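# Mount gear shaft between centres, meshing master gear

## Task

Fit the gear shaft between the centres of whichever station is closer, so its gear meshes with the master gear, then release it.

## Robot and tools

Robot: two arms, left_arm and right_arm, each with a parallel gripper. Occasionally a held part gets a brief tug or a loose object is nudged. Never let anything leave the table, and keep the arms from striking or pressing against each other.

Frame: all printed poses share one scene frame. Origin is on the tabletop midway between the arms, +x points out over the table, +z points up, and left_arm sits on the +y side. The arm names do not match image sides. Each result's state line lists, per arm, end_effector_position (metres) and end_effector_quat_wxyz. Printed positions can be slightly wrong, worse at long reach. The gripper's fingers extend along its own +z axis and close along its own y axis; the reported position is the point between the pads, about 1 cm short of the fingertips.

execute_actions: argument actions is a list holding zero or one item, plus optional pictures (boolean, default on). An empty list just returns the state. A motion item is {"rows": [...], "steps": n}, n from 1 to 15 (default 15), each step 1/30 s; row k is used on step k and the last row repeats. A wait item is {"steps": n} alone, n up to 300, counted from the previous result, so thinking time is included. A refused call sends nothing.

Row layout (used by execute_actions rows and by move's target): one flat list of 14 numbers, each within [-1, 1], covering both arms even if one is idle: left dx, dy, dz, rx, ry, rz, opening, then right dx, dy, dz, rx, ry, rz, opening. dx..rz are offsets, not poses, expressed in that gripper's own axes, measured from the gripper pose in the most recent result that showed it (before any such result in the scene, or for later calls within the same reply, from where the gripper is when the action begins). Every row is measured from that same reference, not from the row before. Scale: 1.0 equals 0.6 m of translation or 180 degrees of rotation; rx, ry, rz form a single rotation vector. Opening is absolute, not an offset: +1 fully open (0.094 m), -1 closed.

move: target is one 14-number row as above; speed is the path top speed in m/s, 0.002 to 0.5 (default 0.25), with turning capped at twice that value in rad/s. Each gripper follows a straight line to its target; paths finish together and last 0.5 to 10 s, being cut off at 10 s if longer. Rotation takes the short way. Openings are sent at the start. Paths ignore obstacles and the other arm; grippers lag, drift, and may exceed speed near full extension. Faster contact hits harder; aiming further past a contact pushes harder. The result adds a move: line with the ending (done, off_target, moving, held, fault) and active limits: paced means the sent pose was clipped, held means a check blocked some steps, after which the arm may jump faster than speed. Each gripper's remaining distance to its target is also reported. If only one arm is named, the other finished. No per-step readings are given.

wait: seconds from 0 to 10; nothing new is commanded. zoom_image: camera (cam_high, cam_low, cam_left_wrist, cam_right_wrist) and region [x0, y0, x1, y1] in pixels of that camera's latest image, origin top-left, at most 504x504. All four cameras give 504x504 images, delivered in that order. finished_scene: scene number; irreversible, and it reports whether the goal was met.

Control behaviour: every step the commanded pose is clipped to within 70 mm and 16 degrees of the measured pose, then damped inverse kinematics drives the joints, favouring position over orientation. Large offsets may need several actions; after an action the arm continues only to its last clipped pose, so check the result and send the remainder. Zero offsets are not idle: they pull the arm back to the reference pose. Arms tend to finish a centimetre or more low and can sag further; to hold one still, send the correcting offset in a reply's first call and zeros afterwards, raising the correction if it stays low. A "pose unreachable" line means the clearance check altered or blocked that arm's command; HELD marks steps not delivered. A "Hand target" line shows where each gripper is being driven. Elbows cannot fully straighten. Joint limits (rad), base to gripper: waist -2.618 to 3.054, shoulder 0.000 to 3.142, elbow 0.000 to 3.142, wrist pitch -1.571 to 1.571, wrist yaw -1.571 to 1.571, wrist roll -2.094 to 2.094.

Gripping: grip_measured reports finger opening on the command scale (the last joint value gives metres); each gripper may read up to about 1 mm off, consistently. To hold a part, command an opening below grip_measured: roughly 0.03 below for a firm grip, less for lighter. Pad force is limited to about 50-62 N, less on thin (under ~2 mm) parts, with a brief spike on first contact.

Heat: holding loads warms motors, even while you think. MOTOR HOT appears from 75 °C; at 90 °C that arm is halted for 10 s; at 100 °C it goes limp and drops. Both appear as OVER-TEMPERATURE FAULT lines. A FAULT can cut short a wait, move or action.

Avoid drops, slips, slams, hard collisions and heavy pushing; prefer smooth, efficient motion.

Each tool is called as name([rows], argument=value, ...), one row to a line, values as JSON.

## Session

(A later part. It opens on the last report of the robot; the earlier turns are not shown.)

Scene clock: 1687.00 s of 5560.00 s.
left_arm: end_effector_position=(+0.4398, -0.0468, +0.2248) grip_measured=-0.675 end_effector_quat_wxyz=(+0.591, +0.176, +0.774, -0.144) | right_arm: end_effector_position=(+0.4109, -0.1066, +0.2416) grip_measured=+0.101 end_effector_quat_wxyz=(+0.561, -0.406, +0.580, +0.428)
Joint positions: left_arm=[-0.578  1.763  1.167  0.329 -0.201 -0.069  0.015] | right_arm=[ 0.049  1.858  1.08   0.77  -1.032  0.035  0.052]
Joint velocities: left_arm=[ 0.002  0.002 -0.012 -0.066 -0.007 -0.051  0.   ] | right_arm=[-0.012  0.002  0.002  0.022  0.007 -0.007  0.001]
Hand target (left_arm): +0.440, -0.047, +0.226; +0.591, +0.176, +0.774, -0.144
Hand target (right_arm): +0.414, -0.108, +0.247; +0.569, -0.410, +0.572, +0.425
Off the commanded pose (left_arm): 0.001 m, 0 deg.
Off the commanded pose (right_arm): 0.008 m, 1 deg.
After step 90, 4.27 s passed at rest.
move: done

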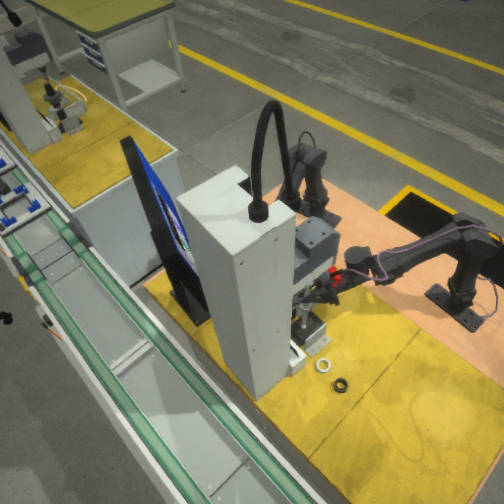

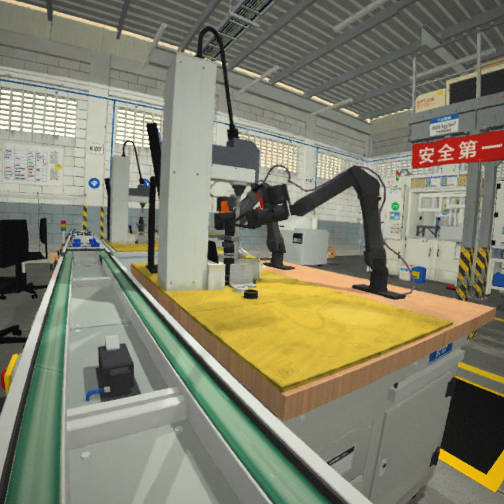

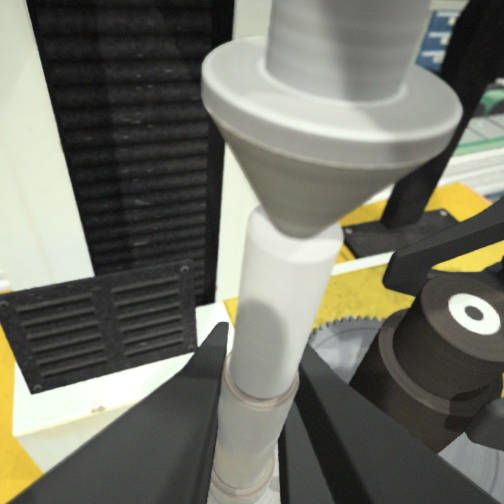

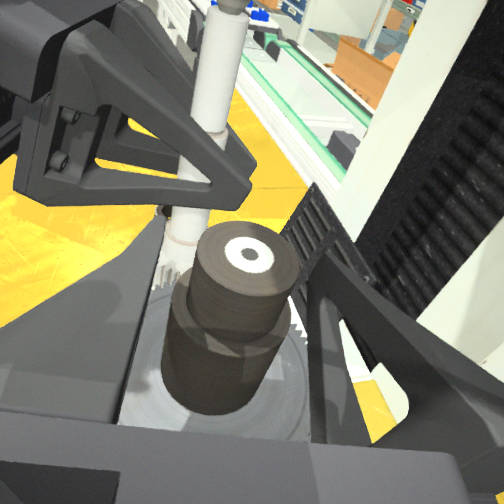

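move(target=[-0.002,0.0,0.0,0.0,0.0,0.0,-0.71, -0.008,-0.003,0.0,0.0,0.0,0.0,-0.42], speed=0.02)

Scene clock: 1691.37 s of 5560.00 s.
left_arm: end_effector_position=(+0.4398, -0.0468, +0.2248) grip_measured=-0.675 end_effector_quat_wxyz=(+0.591, +0.176, +0.774, -0.144) | right_arm: end_effector_position=(+0.4105, -0.1070, +0.2447) grip_measured=-0.383 end_effector_quat_wxyz=(+0.569, -0.413, +0.572, +0.423)
Joint positions: left_arm=[-0.578  1.763  1.167  0.329 -0.201 -0.069  0.015] | right_arm=[ 0.048  1.856  1.08   0.785 -1.035  0.021  0.029]
Joint velocities: left_arm=[-0.017  0.007 -0.012 -0.095 -0.081  0.007  0.   ] | right_arm=[-0.002  0.002 -0.007 -0.022 -0.051 -0.007  0.   ]
Hand target (left_arm): +0.440, -0.047, +0.226; +0.591, +0.176, +0.774, -0.144
Hand target (right_arm): +0.413, -0.107, +0.246; +0.561, -0.406, +0.580, +0.428
Off the commanded pose (left_arm): 0.001 m, 0 deg.
Off the commanded pose (right_arm): 0.003 m, 2 deg.
After step 90, 0.67 s passed at rest.
move: done

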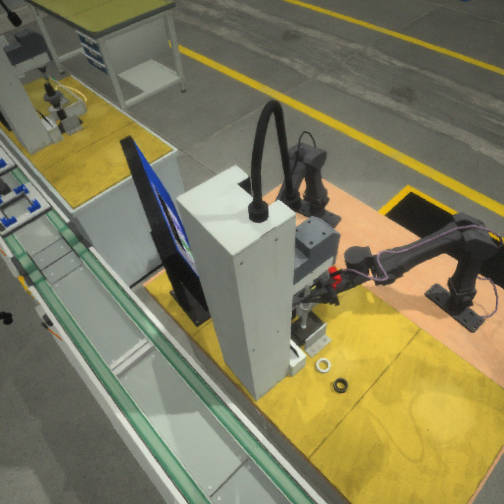

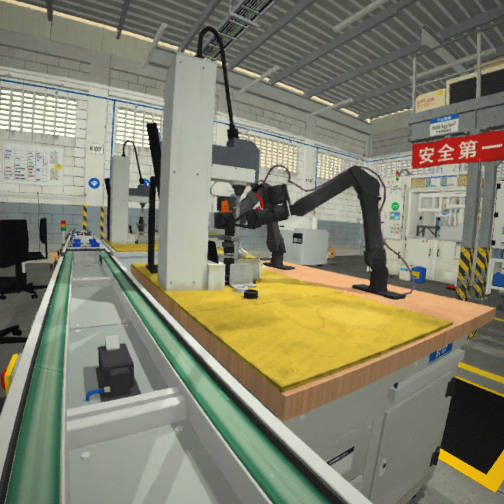

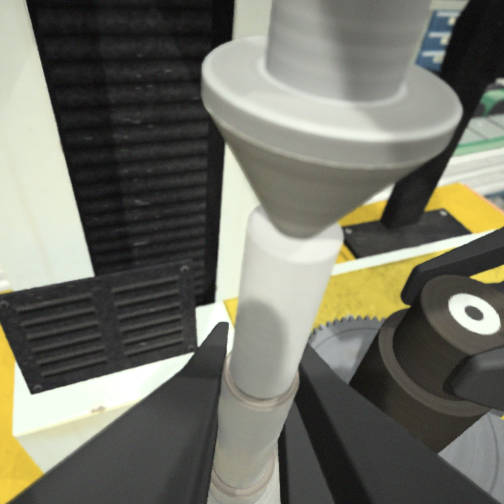

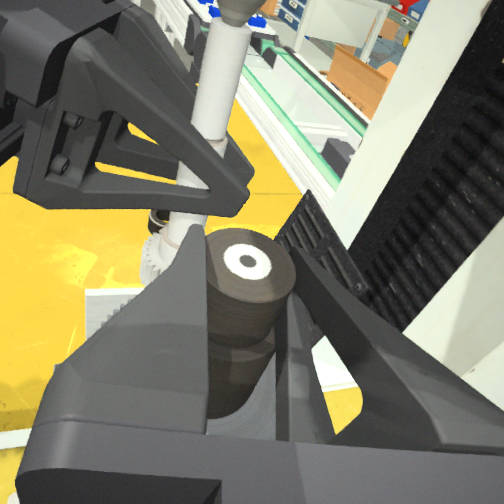

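move(target=[-0.002,0.0,0.0,0.0375,0.0,0.0105,-0.71, -0.002,0.0,0.0,0.0,0.0,0.0,-0.42], speed=0.03)

Scene clock: 1697.40 s of 5560.00 s.
left_arm: end_effector_position=(+0.4395, -0.0484, +0.2246) grip_measured=-0.675 end_effector_quat_wxyz=(+0.579, +0.220, +0.766, -0.175) | right_arm: end_effector_position=(+0.4109, -0.1050, +0.2449) grip_measured=-0.383 end_effector_quat_wxyz=(+0.571, -0.413, +0.572, +0.420)
Joint positions: left_arm=[-0.532  1.757  1.167  0.317 -0.05  -0.028  0.015] | right_arm=[ 0.054  1.856  1.08   0.786 -1.023  0.017  0.029]
Joint velocities: left_arm=[ 0.007  0.002  0.007 -0.007 -0.037 -0.022  0.001] | right_arm=[ 0.002  0.017 -0.017 -0.007 -0.007 -0.007  0.001]
Hand target (left_arm): +0.440, -0.047, +0.226; +0.581, +0.223, +0.762, -0.179
Hand target (right_arm): +0.411, -0.107, +0.246; +0.569, -0.413, +0.572, +0.422
Off the commanded pose (left_arm): 0.002 m, 1 deg.
Off the commanded pose (right_arm): 0.002 m, 0 deg.
After step 90, 0.77 s passed at rest.
move: done

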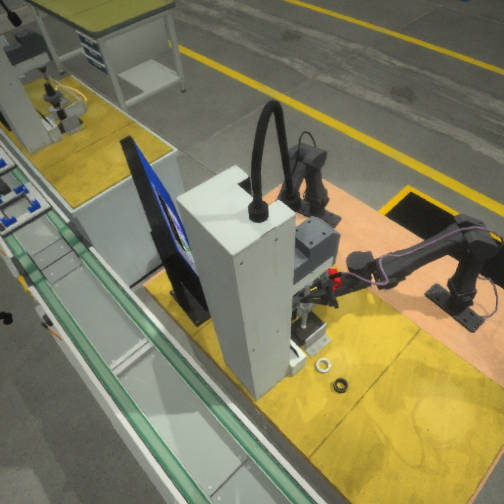

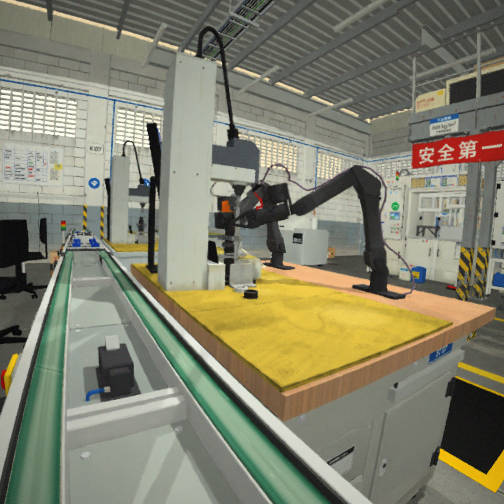

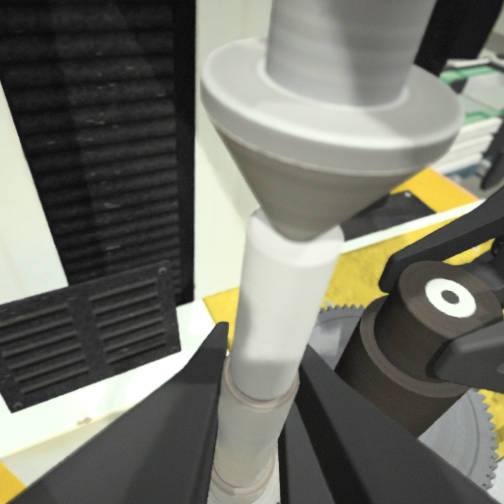

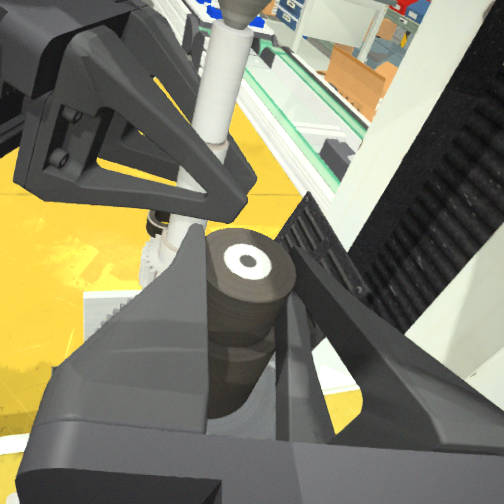

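move(target=[-0.002,0.0,0.0,0.0,0.0,0.0,-0.71, -0.006,0.0,0.0,0.0,0.0,0.0,0.0], speed=0.03)

move(target=[-0.002,-0.012,0.0,0.0,0.0,0.0,-0.33, -0.012,0.0,-0.11,0.0,0.0,0.0,0.0], speed=0.05)

zoom_image(camera="cam_left_wrist", region=[230, 384, 350, 504])

Scene clock: 1703.03 s of 5560.00 s.
left_arm: end_effector_position=(+0.4394, -0.0484, +0.2243) grip_measured=-0.675 end_effector_quat_wxyz=(+0.578, +0.220, +0.766, -0.175) | right_arm: end_effector_position=(+0.4108, -0.1049, +0.2449) grip_measured=-0.001 end_effector_quat_wxyz=(+0.572, -0.413, +0.571, +0.420)
Joint positions: left_arm=[-0.531  1.757  1.167  0.316 -0.049 -0.028  0.015] | right_arm=[ 0.055  1.856  1.08   0.787 -1.023  0.016  0.047]
Joint velocities: left_arm=[ 0.002 -0.007  0.002  0.022  0.022  0.007  0.   ] | right_arm=[ 0.007 -0.007 -0.017  0.022 -0.007 -0.066  0.   ]
Hand target (left_arm): +0.440, -0.049, +0.226; +0.579, +0.220, +0.766, -0.175
Hand target (right_arm): +0.411, -0.105, +0.248; +0.572, -0.413, +0.571, +0.420
Off the commanded pose (left_arm): 0.001 m, 0 deg.
Off the commanded pose (right_arm): 0.004 m, 0 deg.
After step 90, 1.93 s passed at rest.
move: done

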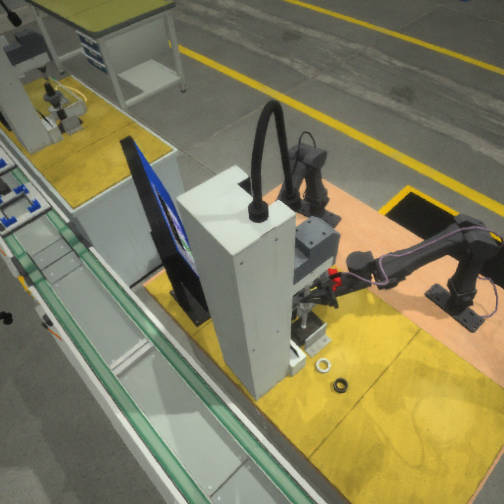

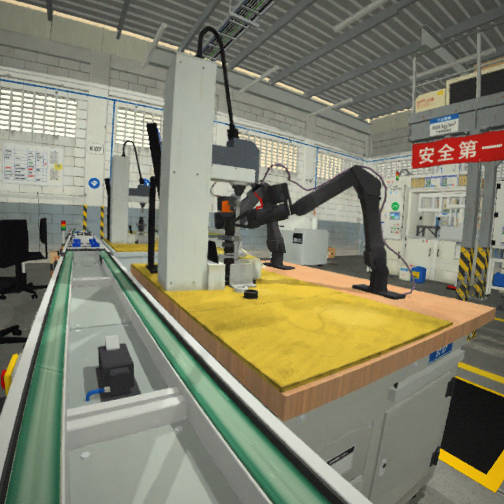

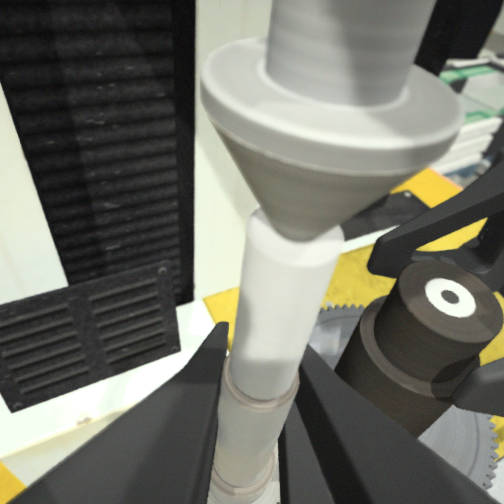

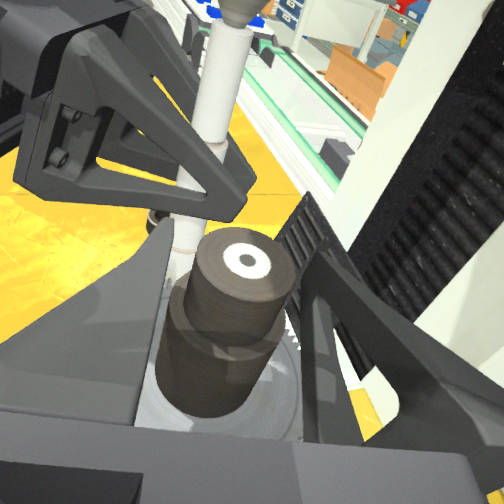

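Scene clock: 1704.67 s of 5560.00 s.
left_arm: end_effector_position=(+0.4380, -0.0506, +0.2249) grip_measured=-0.332 end_effector_quat_wxyz=(+0.579, +0.220, +0.765, -0.174) | right_arm: end_effector_position=(+0.3959, -0.1651, +0.2498) grip_measured=-0.001 end_effector_quat_wxyz=(+0.571, -0.412, +0.573, +0.419)
Joint positions: left_arm=[-0.539  1.757  1.167  0.319 -0.059 -0.028  0.031] | right_arm=[-0.099  1.76   0.982  0.787 -1.174  0.016  0.047]
Joint velocities: left_arm=[ 0.012  0.002  0.002 -0.051 -0.022  0.007 -0.001] | right_arm=[ 0.002 -0.007  0.017 -0.022 -0.095  0.022  0.   ]
Hand target (left_arm): +0.436, -0.055, +0.225; +0.578, +0.220, +0.766, -0.175
Hand target (right_arm): +0.391, -0.167, +0.252; +0.571, -0.414, +0.572, +0.419
Off the commanded pose (left_arm): 0.005 m, 0 deg.
Off the commanded pose (right_arm): 0.006 m, 0 deg.
move: done

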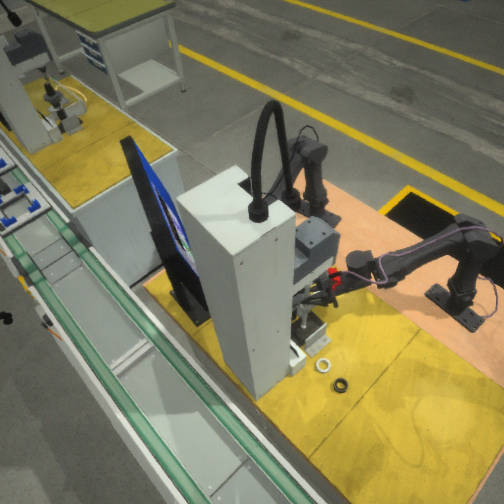

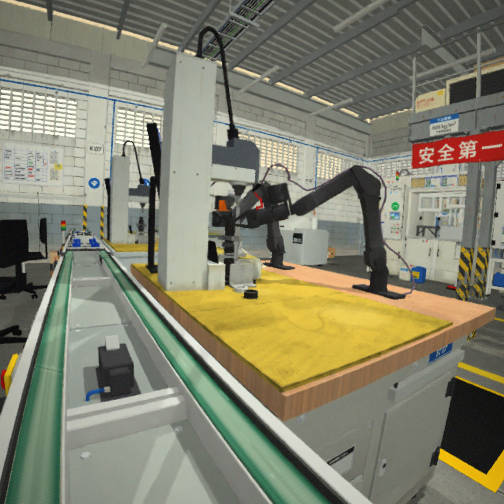

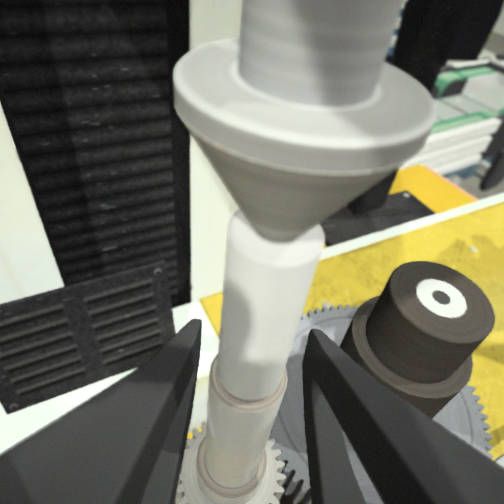

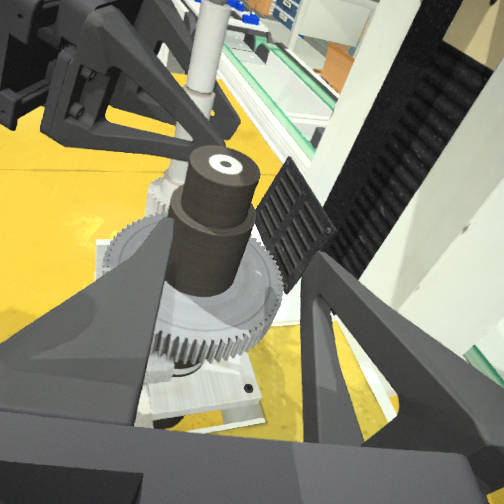

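Region (230, 384, 350, 504) of cam_left_wrist's 504x504 image, scaled by 4.200, with more detail than that image has.

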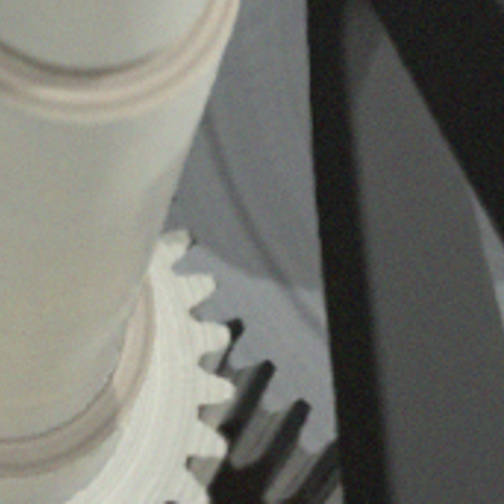

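Now the teeth are properly meshed. Backing the left gripper out.

move(target=[0.03,0.004,-0.14,0.0,0.0,0.0,-0.33, -0.006,0.03,-0.03,0.0,0.0,0.0,0.0], speed=0.06)

Scene clock: 1715.00 s of 5560.00 s.
left_arm: end_effector_position=(+0.3733, -0.0031, +0.2332) grip_measured=-0.332 end_effector_quat_wxyz=(+0.585, +0.218, +0.761, -0.176) | right_arm: end_effector_position=(+0.3779, -0.1735, +0.2522) grip_measured=-0.001 end_effector_quat_wxyz=(+0.571, -0.412, +0.573, +0.419)
Joint positions: left_arm=[-0.539  1.444  0.864  0.323 -0.059 -0.028  0.031] | right_arm=[-0.12   1.69   0.911  0.787 -1.196  0.016  0.047]
Joint velocities: left_arm=[-0.007  0.007  0.012 -0.081 -0.007  0.007 -0.001] | right_arm=[-0.012  0.007 -0.012 -0.022 -0.022 -0.022 -0.001]
Hand target (left_arm): +0.368, -0.002, +0.230; +0.579, +0.220, +0.765, -0.174
Hand target (right_arm): +0.373, -0.176, +0.254; +0.571, -0.412, +0.573, +0.418
Off the commanded pose (left_arm): 0.007 m, 1 deg.
Off the commanded pose (right_arm): 0.006 m, 0 deg.
After step 90, 5.60 s passed at rest.
move: done

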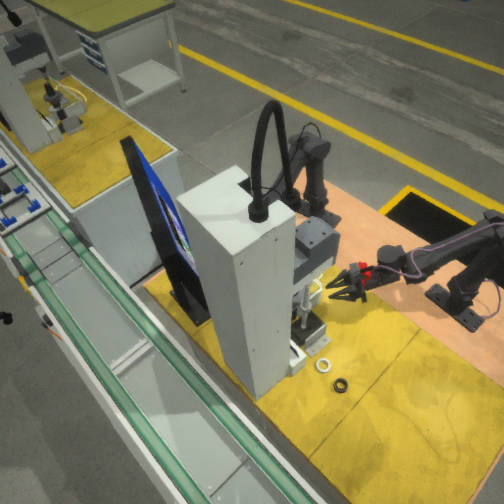

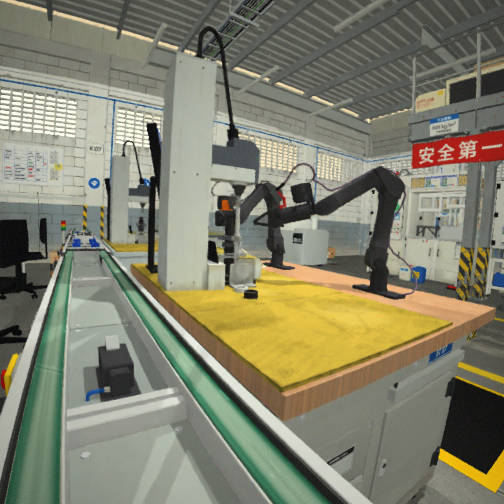

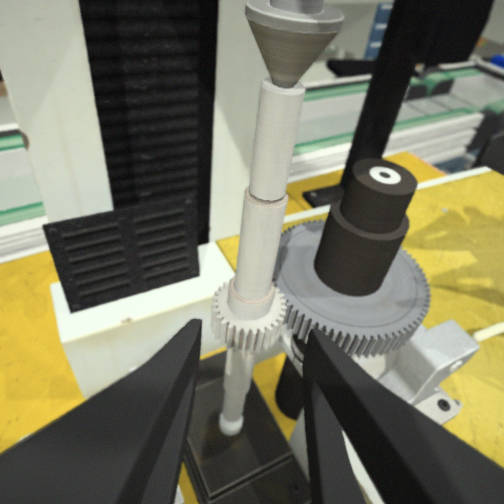

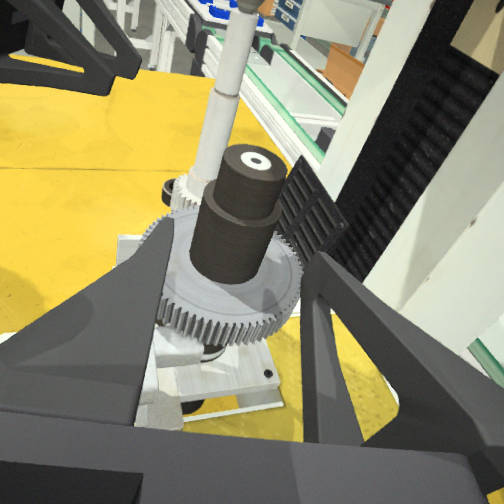

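finished_scene(scene=1)

The scene is finished: the task was done.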